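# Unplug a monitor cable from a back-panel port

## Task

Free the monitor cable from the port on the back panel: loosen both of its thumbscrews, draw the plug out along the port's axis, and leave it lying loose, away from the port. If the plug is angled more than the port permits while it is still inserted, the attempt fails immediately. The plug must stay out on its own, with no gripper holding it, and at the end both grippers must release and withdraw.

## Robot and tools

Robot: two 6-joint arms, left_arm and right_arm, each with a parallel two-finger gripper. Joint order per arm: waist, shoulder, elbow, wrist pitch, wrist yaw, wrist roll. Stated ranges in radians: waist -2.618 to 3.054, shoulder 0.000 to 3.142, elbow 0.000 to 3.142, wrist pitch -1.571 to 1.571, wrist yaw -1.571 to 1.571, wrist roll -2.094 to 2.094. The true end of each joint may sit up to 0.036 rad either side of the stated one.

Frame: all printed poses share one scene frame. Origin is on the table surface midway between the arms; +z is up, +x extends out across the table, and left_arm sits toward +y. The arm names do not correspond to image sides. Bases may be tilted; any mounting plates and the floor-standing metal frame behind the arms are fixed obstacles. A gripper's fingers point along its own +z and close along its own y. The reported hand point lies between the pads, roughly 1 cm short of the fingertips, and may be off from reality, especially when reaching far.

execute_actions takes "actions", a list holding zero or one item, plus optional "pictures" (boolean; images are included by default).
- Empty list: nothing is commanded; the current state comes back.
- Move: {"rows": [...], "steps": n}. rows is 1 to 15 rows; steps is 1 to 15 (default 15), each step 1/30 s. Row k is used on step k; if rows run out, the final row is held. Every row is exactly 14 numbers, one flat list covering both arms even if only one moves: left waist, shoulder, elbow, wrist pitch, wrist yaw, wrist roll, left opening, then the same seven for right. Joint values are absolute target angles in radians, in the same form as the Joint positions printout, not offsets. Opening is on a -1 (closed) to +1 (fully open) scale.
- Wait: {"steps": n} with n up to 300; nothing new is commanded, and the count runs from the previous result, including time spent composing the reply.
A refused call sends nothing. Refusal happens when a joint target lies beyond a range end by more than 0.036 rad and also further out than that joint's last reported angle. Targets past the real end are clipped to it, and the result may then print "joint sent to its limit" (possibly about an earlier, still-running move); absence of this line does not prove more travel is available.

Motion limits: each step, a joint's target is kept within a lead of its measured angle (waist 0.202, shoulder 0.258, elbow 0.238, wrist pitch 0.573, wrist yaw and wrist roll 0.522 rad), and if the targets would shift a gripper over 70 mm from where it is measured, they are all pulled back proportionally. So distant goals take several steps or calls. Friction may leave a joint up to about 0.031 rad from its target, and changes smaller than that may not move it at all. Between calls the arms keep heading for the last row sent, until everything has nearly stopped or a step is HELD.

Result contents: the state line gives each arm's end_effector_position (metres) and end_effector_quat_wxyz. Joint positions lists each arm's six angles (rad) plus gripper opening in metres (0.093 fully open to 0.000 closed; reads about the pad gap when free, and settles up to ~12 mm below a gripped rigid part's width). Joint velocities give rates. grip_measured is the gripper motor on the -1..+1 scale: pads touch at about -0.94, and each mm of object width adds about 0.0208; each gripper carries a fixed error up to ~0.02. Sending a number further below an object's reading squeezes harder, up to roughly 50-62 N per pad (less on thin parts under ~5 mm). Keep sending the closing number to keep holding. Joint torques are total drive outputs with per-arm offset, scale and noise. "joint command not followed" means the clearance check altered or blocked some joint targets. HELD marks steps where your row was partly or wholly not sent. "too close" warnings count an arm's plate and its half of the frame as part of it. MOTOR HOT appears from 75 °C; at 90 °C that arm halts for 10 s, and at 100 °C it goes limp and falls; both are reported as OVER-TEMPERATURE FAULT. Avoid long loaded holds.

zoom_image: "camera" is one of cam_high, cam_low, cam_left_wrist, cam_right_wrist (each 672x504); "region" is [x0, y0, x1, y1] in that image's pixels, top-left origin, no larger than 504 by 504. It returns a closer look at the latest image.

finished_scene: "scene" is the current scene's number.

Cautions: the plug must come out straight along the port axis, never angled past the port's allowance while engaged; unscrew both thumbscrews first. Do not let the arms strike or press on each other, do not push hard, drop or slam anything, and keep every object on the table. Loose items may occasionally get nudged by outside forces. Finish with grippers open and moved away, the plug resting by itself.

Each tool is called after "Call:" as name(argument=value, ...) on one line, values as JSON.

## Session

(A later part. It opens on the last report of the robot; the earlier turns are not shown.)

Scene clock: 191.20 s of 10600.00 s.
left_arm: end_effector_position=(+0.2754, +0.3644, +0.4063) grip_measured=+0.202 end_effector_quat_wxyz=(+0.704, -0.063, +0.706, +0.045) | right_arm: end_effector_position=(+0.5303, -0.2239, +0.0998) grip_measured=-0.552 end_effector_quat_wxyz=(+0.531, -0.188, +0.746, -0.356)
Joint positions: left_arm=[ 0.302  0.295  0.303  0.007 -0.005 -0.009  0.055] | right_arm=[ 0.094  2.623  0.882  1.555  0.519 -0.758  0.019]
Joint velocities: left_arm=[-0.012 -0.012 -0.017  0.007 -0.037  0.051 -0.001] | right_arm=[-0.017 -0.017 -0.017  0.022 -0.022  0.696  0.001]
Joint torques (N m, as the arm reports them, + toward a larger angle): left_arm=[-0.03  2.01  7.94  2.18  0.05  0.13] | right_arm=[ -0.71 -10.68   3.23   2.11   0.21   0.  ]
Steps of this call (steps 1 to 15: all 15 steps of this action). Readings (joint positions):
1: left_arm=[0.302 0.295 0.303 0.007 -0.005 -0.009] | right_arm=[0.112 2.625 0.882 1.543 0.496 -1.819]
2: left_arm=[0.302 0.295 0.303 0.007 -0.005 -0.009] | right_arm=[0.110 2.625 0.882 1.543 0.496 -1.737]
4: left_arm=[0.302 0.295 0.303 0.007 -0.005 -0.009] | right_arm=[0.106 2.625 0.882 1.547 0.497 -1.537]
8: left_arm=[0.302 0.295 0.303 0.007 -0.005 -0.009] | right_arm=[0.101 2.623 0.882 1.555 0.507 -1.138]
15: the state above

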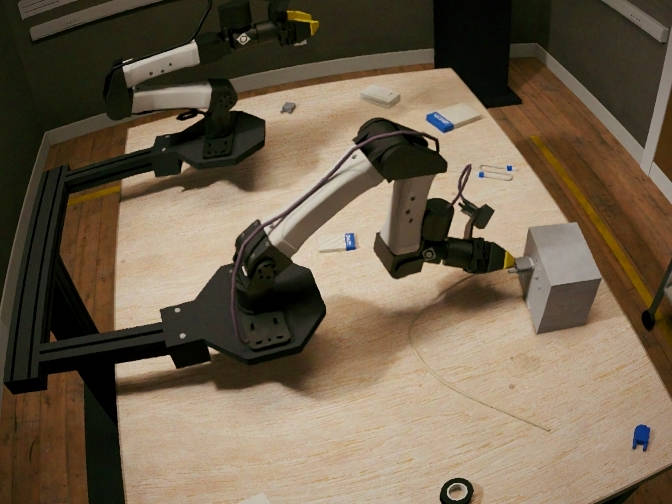

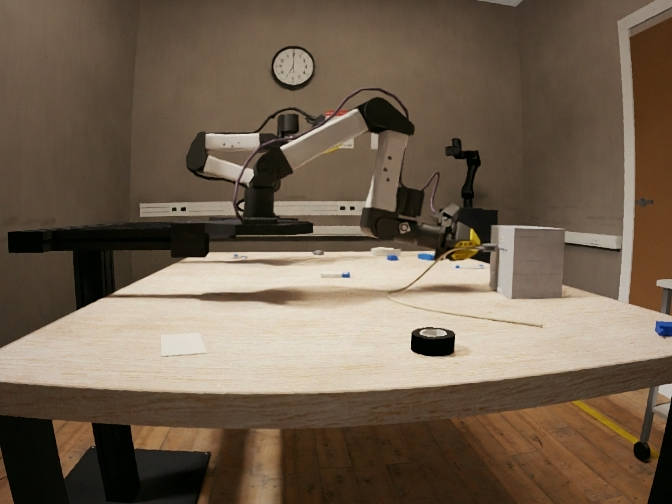

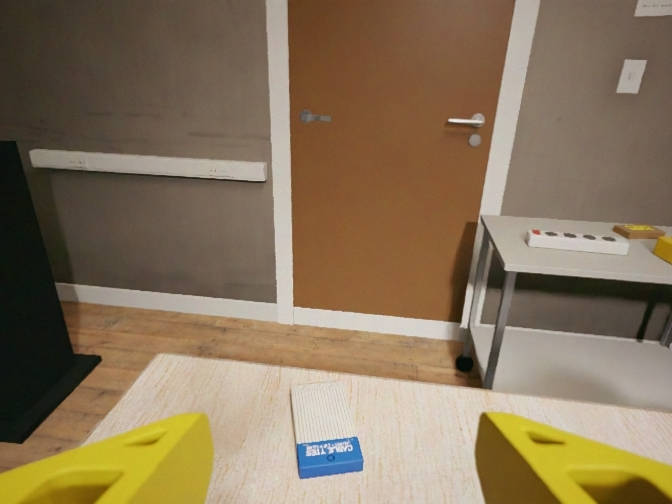

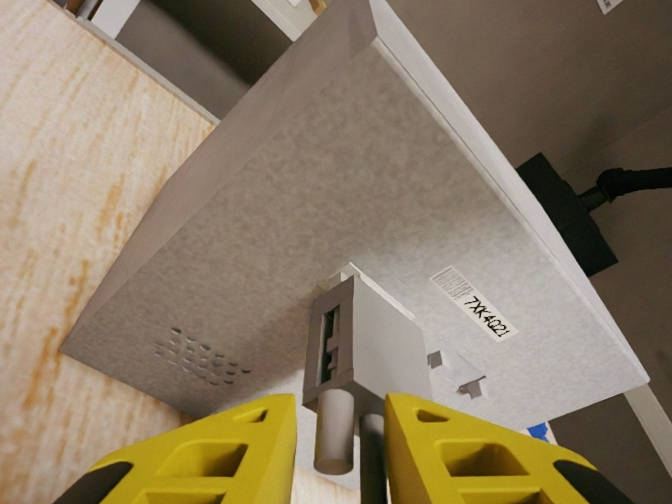

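Call:
execute_actions(actions=[{"rows":[[0.3,0.3,0.3,0,0,0,0.2,0.13,2.62,0.88,1.56,0.6,-1.1,-0.3],[0.3,0.3,0.3,0,0,0,0.2,0.15,2.63,0.88,1.56,0.68,-1.1,-0.3],[0.3,0.3,0.3,0,0,0,0.2,0.17,2.64,0.9,1.56,0.77,-1.1,-0.3],[0.3,0.3,0.3,0,0,0,0.2,0.17,2.65,0.92,1.56,0.77,-1.1,-0.3],[0.3,0.3,0.3,0,0,0,0.2,0.17,2.66,0.94,1.56,0.77,-1.1,-0.3],[0.3,0.3,0.3,0,0,0,0.2,0.17,2.674,0.962,1.56,0.77,-1.1,-0.3]]}], pictures=false)

Call:
execute_actions(actions=[{"rows":[[0.3,0.3,0.3,0,0,0,0.2,0.17,2.674,0.962,1.56,0.77,-1.85,-0.4]]}])

Call:
execute_actions(actions=[{"rows":[[0.3,0.3,0.3,0,0,0,0.2,0.17,2.674,0.962,1.56,0.77,-0.65,-0.4]]}])

Scene clock: 200.13 s of 10600.00 s.
left_arm: end_effector_position=(+0.2754, +0.3644, +0.4063) grip_measured=+0.202 end_effector_quat_wxyz=(+0.704, -0.063, +0.706, +0.045) | right_arm: end_effector_position=(+0.5260, -0.2179, +0.1011) grip_measured=-0.302 end_effector_quat_wxyz=(+0.440, -0.253, +0.711, -0.487)
Joint positions: left_arm=[ 0.302  0.295  0.303  0.007 -0.005 -0.009  0.055] | right_arm=[ 0.174  2.662  0.944  1.559  0.75  -1.08   0.031]
Joint velocities: left_arm=[ 0.012 -0.022 -0.012 -0.007 -0.051 -0.022 -0.001] | right_arm=[ 0.002  0.012 -0.017 -0.022  0.051 -0.125  0.001]
Joint torques (N m, as the arm reports them, + toward a larger angle): left_arm=[-0.03  2.06  8.03  2.17  0.03  0.1 ] | right_arm=[-0.55 -9.07  5.12  1.98  0.32  0.  ]
Steps of this call (steps 1 to 30: the robot went on to your last target; steps 31 to 90: nothing new was sent; then 5.43 s passed at rest; steps 91 to 105: all 15 steps of this action). Readings (joint positions):
91: left_arm=[0.302 0.295 0.303 0.007 -0.005 -0.009] | right_arm=[0.098 2.623 0.882 1.561 0.535 -0.730]
92: left_arm=[0.302 0.295 0.303 0.007 -0.005 -0.009] | right_arm=[0.106 2.623 0.882 1.561 0.561 -0.803]
94: left_arm=[0.302 0.295 0.303 0.007 -0.005 -0.009] | right_arm=[0.137 2.627 0.885 1.560 0.634 -0.909]
98: left_arm=[0.302 0.295 0.303 0.007 -0.005 -0.009] | right_arm=[0.174 2.658 0.939 1.559 0.705 -1.020]
105: the state above

Scene clock: 200.63 s of 10600.00 s.
left_arm: end_effector_position=(+0.2754, +0.3644, +0.4063) grip_measured=+0.202 end_effector_quat_wxyz=(+0.704, -0.063, +0.706, +0.045) | right_arm: end_effector_position=(+0.5252, -0.2191, +0.0999) grip_measured=-0.399 end_effector_quat_wxyz=(+0.232, -0.490, +0.575, -0.612)
Joint positions: left_arm=[ 0.302  0.295  0.303  0.007 -0.005 -0.009  0.055] | right_arm=[ 0.174  2.662  0.944  1.552  0.758 -1.81   0.026]
Joint velocities: left_arm=[-0.012 -0.002  0.002  0.051 -0.007 -0.022 -0.001] | right_arm=[ 0.007 -0.007  0.007 -0.066 -0.051 -0.256  0.001]
Joint torques (N m, as the arm reports them, + toward a larger angle): left_arm=[-0.04  2.02  8.01  2.17  0.05  0.13] | right_arm=[-0.47 -8.91  5.25  2.13  0.32 -0.07]
Steps of this call (steps 1 to 15: all 15 steps of this action). Readings (joint positions):
1: left_arm=[0.302 0.295 0.303 0.007 -0.005 -0.009] | right_arm=[0.174 2.662 0.944 1.560 0.753 -1.165]
2: left_arm=[0.302 0.295 0.303 0.007 -0.005 -0.009] | right_arm=[0.174 2.662 0.944 1.560 0.755 -1.266]
4: left_arm=[0.302 0.295 0.303 0.007 -0.005 -0.009] | right_arm=[0.174 2.662 0.944 1.559 0.757 -1.461]
8: left_arm=[0.302 0.295 0.303 0.007 -0.005 -0.009] | right_arm=[0.174 2.662 0.944 1.559 0.758 -1.689]
15: the state above

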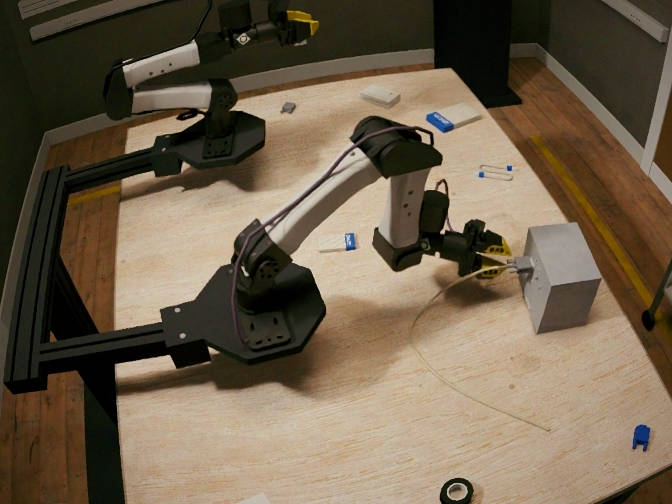

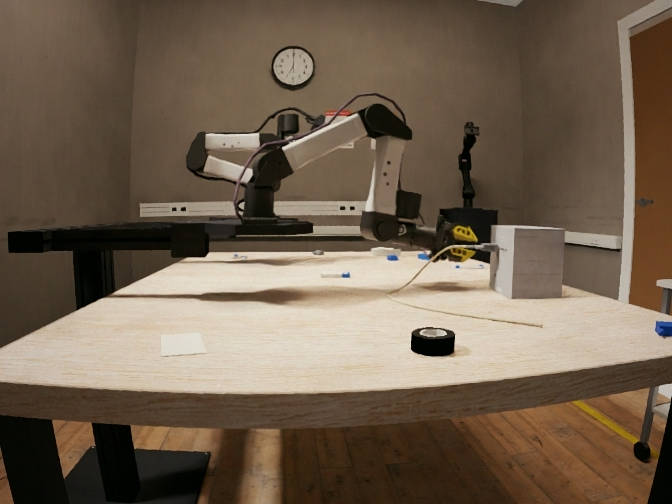

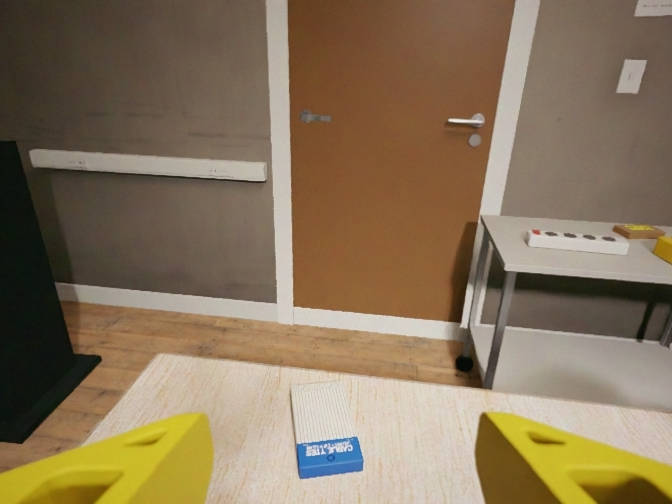

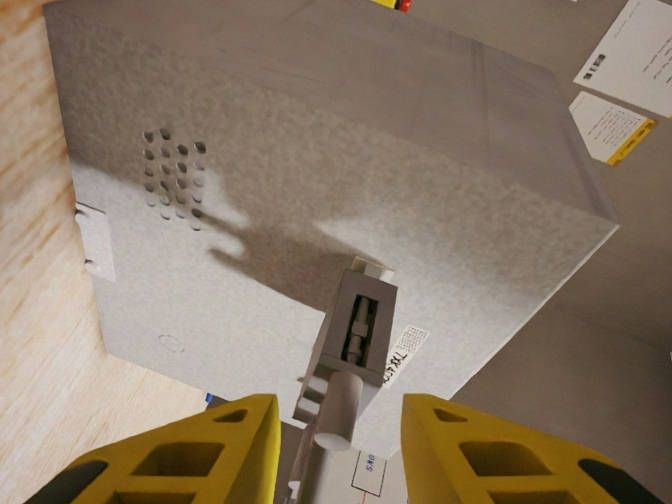

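Scene clock: 201.13 s of 10600.00 s.
left_arm: end_effector_position=(+0.2754, +0.3644, +0.4063) grip_measured=+0.202 end_effector_quat_wxyz=(+0.704, -0.063, +0.706, +0.045) | right_arm: end_effector_position=(+0.5246, -0.2197, +0.0991) grip_measured=-0.399 end_effector_quat_wxyz=(+0.510, -0.127, +0.746, -0.409)
Joint positions: left_arm=[ 0.302  0.295  0.303  0.007 -0.005 -0.009  0.055] | right_arm=[ 0.174  2.663  0.944  1.55   0.762 -0.736  0.026]
Joint velocities: left_arm=[-0.007 -0.012 -0.017 -0.007 -0.081  0.022 -0.001] | right_arm=[-0.007  0.012 -0.022  0.051 -0.022  0.535 -0.001]
Joint torques (N m, as the arm reports them, + toward a larger angle): left_arm=[0.02 1.97 8.03 2.16 0.04 0.12] | right_arm=[-0.68 -9.43  5.47  2.1   0.23  0.06]
Steps of this call (steps 1 to 15: all 15 steps of this action). Readings (joint positions):
1: left_arm=[0.302 0.295 0.303 0.007 -0.005 -0.009] | right_arm=[0.174 2.663 0.944 1.549 0.758 -1.727]
2: left_arm=[0.302 0.295 0.303 0.007 -0.005 -0.009] | right_arm=[0.174 2.663 0.944 1.549 0.758 -1.627]
4: left_arm=[0.302 0.295 0.303 0.007 -0.005 -0.009] | right_arm=[0.174 2.663 0.944 1.550 0.758 -1.427]
8: left_arm=[0.302 0.295 0.303 0.007 -0.005 -0.009] | right_arm=[0.174 2.663 0.944 1.550 0.760 -1.036]
15: the state above

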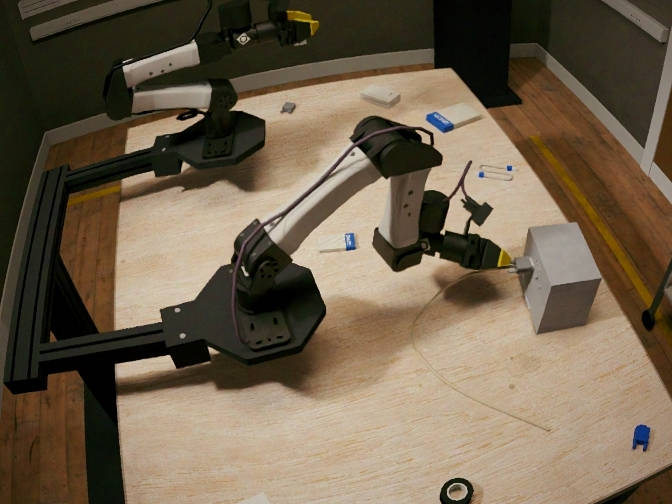

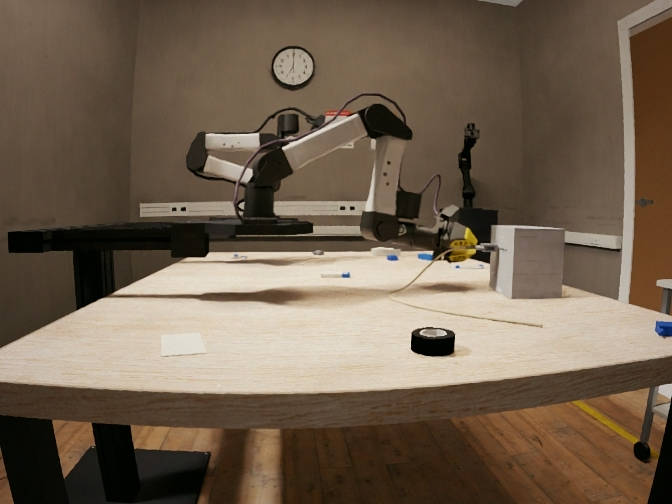

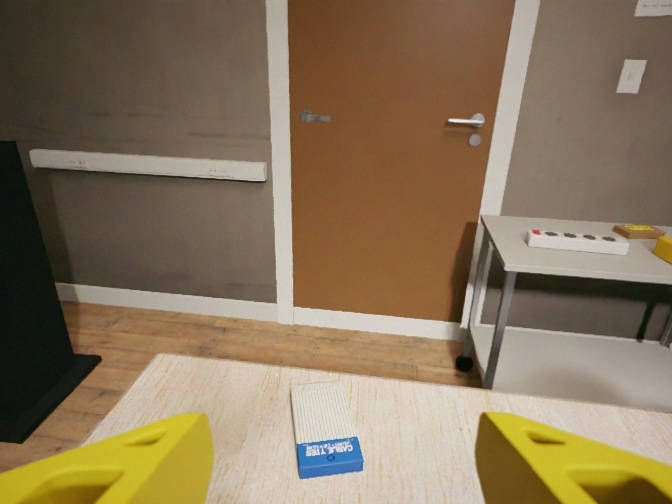

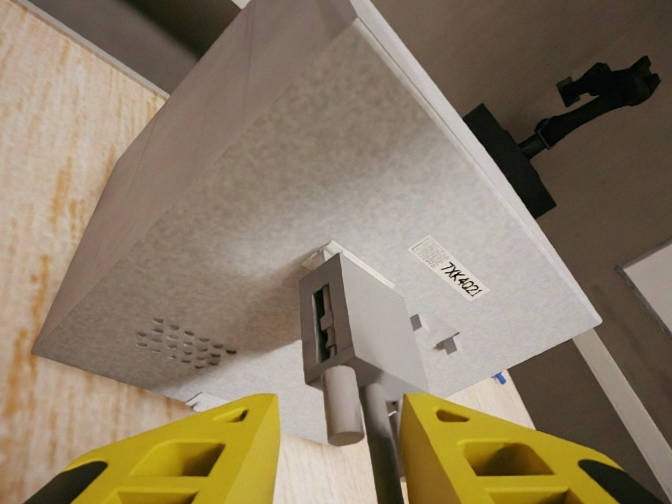

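Well centred.

Call:
execute_actions(actions=[{"rows":[[0.3,0.3,0.3,0,0,0,0.2,0.172,2.668,0.952,1.555,0.765,-0.65,-0.9],[0.3,0.3,0.3,0,0,0,0.2,0.172,2.668,0.952,1.555,0.765,-1.95,-0.9]]}])

Call:
execute_actions(actions=[{"rows":[[0.3,0.3,0.3,0,0,0,0.2,0.172,2.668,0.952,1.555,0.765,-1.85,-0.55],[0.3,0.3,0.3,0,0,0,0.2,0.172,2.668,0.952,1.555,0.765,-0.5,-0.55]]}], pictures=false)

Call:
execute_actions(actions=[{"rows":[[0.3,0.3,0.3,0,0,0,0.2,0.172,2.668,0.952,1.555,0.765,-0.65,-0.9],[0.3,0.3,0.3,0,0,0,0.2,0.172,2.668,0.952,1.555,0.765,-1.95,-0.9]]}], pictures=false)

Call:
execute_actions(actions=[{"rows":[[0.3,0.3,0.3,0,0,0,0.2,0.172,2.668,0.952,1.555,0.765,-1.85,-0.55],[0.3,0.3,0.3,0,0,0,0.2,0.172,2.668,0.952,1.555,0.765,-0.65,-0.55]]}], pictures=false)

Scene clock: 206.83 s of 10600.00 s.
left_arm: end_effector_position=(+0.2754, +0.3644, +0.4063) grip_measured=+0.202 end_effector_quat_wxyz=(+0.704, -0.063, +0.706, +0.045) | right_arm: end_effector_position=(+0.5245, -0.2199, +0.1000) grip_measured=-0.891 end_effector_quat_wxyz=(+0.231, -0.487, +0.578, -0.613)
Joint positions: left_arm=[ 0.302  0.295  0.303  0.007 -0.005 -0.009  0.055] | right_arm=[ 0.175  2.663  0.944  1.554  0.766 -1.806  0.002]
Joint velocities: left_arm=[-0.012 -0.002 -0.012  0.022  0.066  0.022 -0.   ] | right_arm=[ 0.012 -0.027 -0.002 -0.066 -0.037 -0.901  0.   ]
Joint torques (N m, as the arm reports them, + toward a larger angle): left_arm=[-0.03  1.99  8.01  2.14  0.03  0.13] | right_arm=[-0.2  -9.68  4.15  2.05  0.13 -0.17]
Steps of this call (steps 1 to 30: the robot went on to your last target; steps 31 to 90: nothing new was sent; then 2.20 s passed at rest; steps 91 to 105: all 15 steps of this action). Readings (joint positions):
91: left_arm=[0.302 0.295 0.303 0.007 -0.005 -0.009] | right_arm=[0.174 2.663 0.944 1.552 0.763 -0.659]
92: left_arm=[0.302 0.295 0.303 0.007 -0.005 -0.009] | right_arm=[0.174 2.663 0.944 1.553 0.763 -0.743]
94: left_arm=[0.302 0.295 0.303 0.007 -0.005 -0.009] | right_arm=[0.174 2.663 0.944 1.554 0.763 -0.945]
98: left_arm=[0.302 0.295 0.303 0.007 -0.005 -0.009] | right_arm=[0.174 2.663 0.944 1.557 0.763 -1.344]
105: the state above

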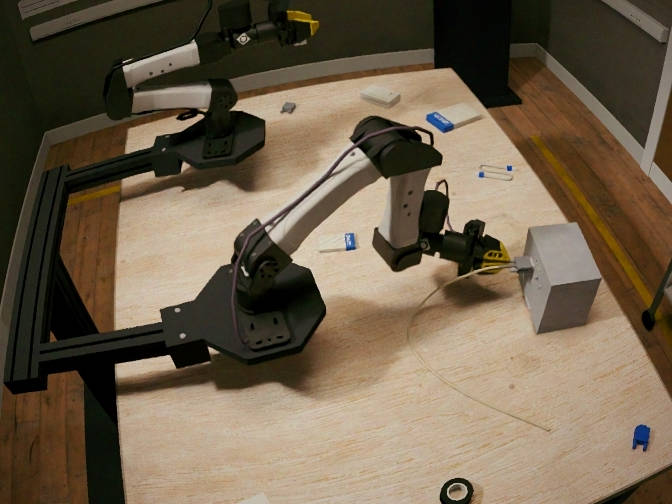

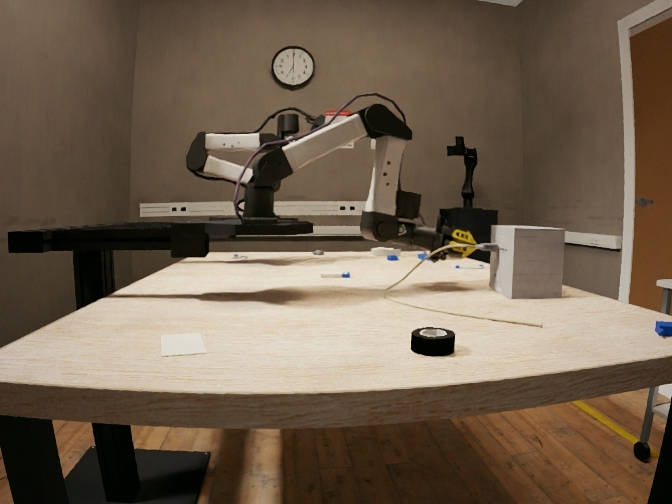

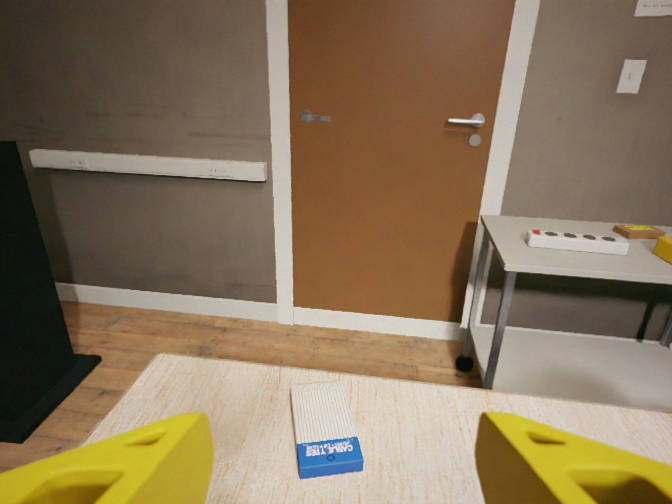

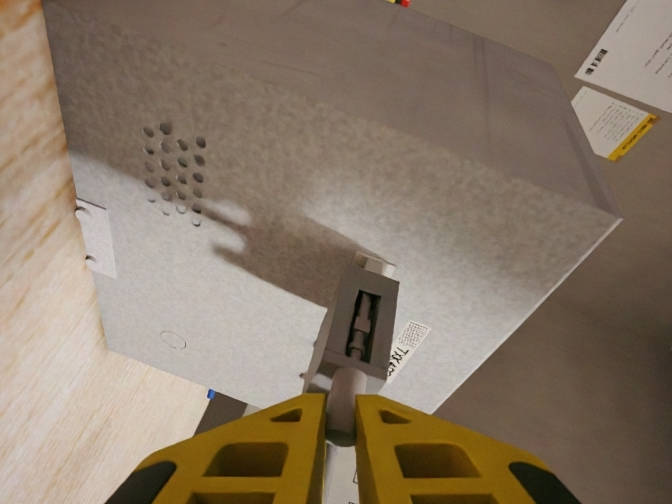

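Scene clock: 207.33 s of 10600.00 s.
left_arm: end_effector_position=(+0.2754, +0.3644, +0.4063) grip_measured=+0.202 end_effector_quat_wxyz=(+0.704, -0.063, +0.706, +0.045) | right_arm: end_effector_position=(+0.5243, -0.2198, +0.0989) grip_measured=-0.552 end_effector_quat_wxyz=(+0.527, -0.093, +0.751, -0.387)
Joint positions: left_arm=[ 0.302  0.295  0.303  0.007 -0.005 -0.009  0.055] | right_arm=[ 0.175  2.663  0.944  1.549  0.765 -0.647  0.019]
Joint velocities: left_arm=[-0.007 -0.017 -0.002 -0.007 -0.037 -0.066  0.   ] | right_arm=[ 0.012  0.007  0.012 -0.022 -0.022  0.96   0.001]
Joint torques (N m, as the arm reports them, + toward a larger angle): left_arm=[-0.11  2.07  7.98  2.15  0.05  0.13] | right_arm=[-0.48 -9.51  4.38  2.01  0.2   0.07]
Steps of this call (steps 1 to 15: all 15 steps of this action). Readings (joint positions):
1: left_arm=[0.302 0.295 0.303 0.007 -0.005 -0.009] | right_arm=[0.175 2.663 0.944 1.552 0.766 -1.817]
2: left_arm=[0.302 0.295 0.303 0.007 -0.005 -0.009] | right_arm=[0.175 2.663 0.944 1.549 0.765 -1.734]
4: left_arm=[0.302 0.295 0.303 0.007 -0.005 -0.009] | right_arm=[0.175 2.663 0.944 1.549 0.765 -1.533]
8: left_arm=[0.302 0.295 0.303 0.007 -0.005 -0.009] | right_arm=[0.175 2.663 0.944 1.549 0.765 -1.134]
15: the state above

Scene clock: 207.83 s of 10600.00 s.
left_arm: end_effector_position=(+0.2754, +0.3644, +0.4063) grip_measured=+0.202 end_effector_quat_wxyz=(+0.704, -0.063, +0.706, +0.045) | right_arm: end_effector_position=(+0.5241, -0.2198, +0.1003) grip_measured=-0.891 end_effector_quat_wxyz=(+0.232, -0.485, +0.579, -0.613)
Joint positions: left_arm=[ 0.302  0.295  0.303  0.007 -0.005 -0.009  0.055] | right_arm=[ 0.176  2.663  0.944  1.555  0.77  -1.802  0.002]
Joint velocities: left_arm=[-0.017 -0.002 -0.002  0.095 -0.007 -0.051  0.   ] | right_arm=[ 0.017 -0.012 -0.002  0.037  0.022 -0.96   0.   ]
Joint torques (N m, as the arm reports them, + toward a larger angle): left_arm=[0.07 2.1  7.98 2.14 0.03 0.13] | right_arm=[-0.57 -9.61  4.3   2.07  0.18 -0.12]
Steps of this call (steps 1 to 15: all 15 steps of this action). Readings (joint positions):
1: left_arm=[0.302 0.295 0.303 0.007 -0.005 -0.009] | right_arm=[0.175 2.663 0.944 1.550 0.765 -0.642]
2: left_arm=[0.302 0.295 0.303 0.007 -0.005 -0.009] | right_arm=[0.175 2.663 0.944 1.552 0.766 -0.726]
4: left_arm=[0.302 0.295 0.303 0.007 -0.005 -0.009] | right_arm=[0.175 2.663 0.944 1.553 0.767 -0.927]
8: left_arm=[0.302 0.295 0.303 0.007 -0.005 -0.009] | right_arm=[0.175 2.663 0.944 1.557 0.767 -1.326]
15: the state above

Scene clock: 208.33 s of 10600.00 s.
left_arm: end_effector_position=(+0.2754, +0.3644, +0.4063) grip_measured=+0.202 end_effector_quat_wxyz=(+0.704, -0.063, +0.706, +0.045) | right_arm: end_effector_position=(+0.5240, -0.2194, +0.0990) grip_measured=-0.552 end_effector_quat_wxyz=(+0.505, -0.133, +0.745, -0.415)
Joint positions: left_arm=[ 0.302  0.295  0.303  0.007 -0.005 -0.009  0.055] | right_arm=[ 0.177  2.663  0.944  1.549  0.769 -0.757  0.019]
Joint velocities: left_arm=[-0.002 -0.007  0.002  0.007 -0.051 -0.007  0.   ] | right_arm=[ 0.017  0.002 -0.012 -0.066 -0.022  0.667  0.   ]
Joint torques (N m, as the arm reports them, + toward a larger angle): left_arm=[0.01 2.03 8.08 2.18 0.02 0.13] | right_arm=[-0.5  -9.61  4.24  2.07  0.11  0.02]
Steps of this call (steps 1 to 15: all 15 steps of this action). Readings (joint positions):
1: left_arm=[0.302 0.295 0.303 0.007 -0.005 -0.009] | right_arm=[0.177 2.663 0.944 1.553 0.770 -1.813]
2: left_arm=[0.302 0.295 0.303 0.007 -0.005 -0.009] | right_arm=[0.177 2.663 0.944 1.549 0.769 -1.730]
4: left_arm=[0.302 0.295 0.303 0.007 -0.005 -0.009] | right_arm=[0.177 2.663 0.944 1.549 0.769 -1.530]
8: left_arm=[0.302 0.295 0.303 0.007 -0.005 -0.009] | right_arm=[0.177 2.663 0.944 1.549 0.769 -1.131]
15: the state above


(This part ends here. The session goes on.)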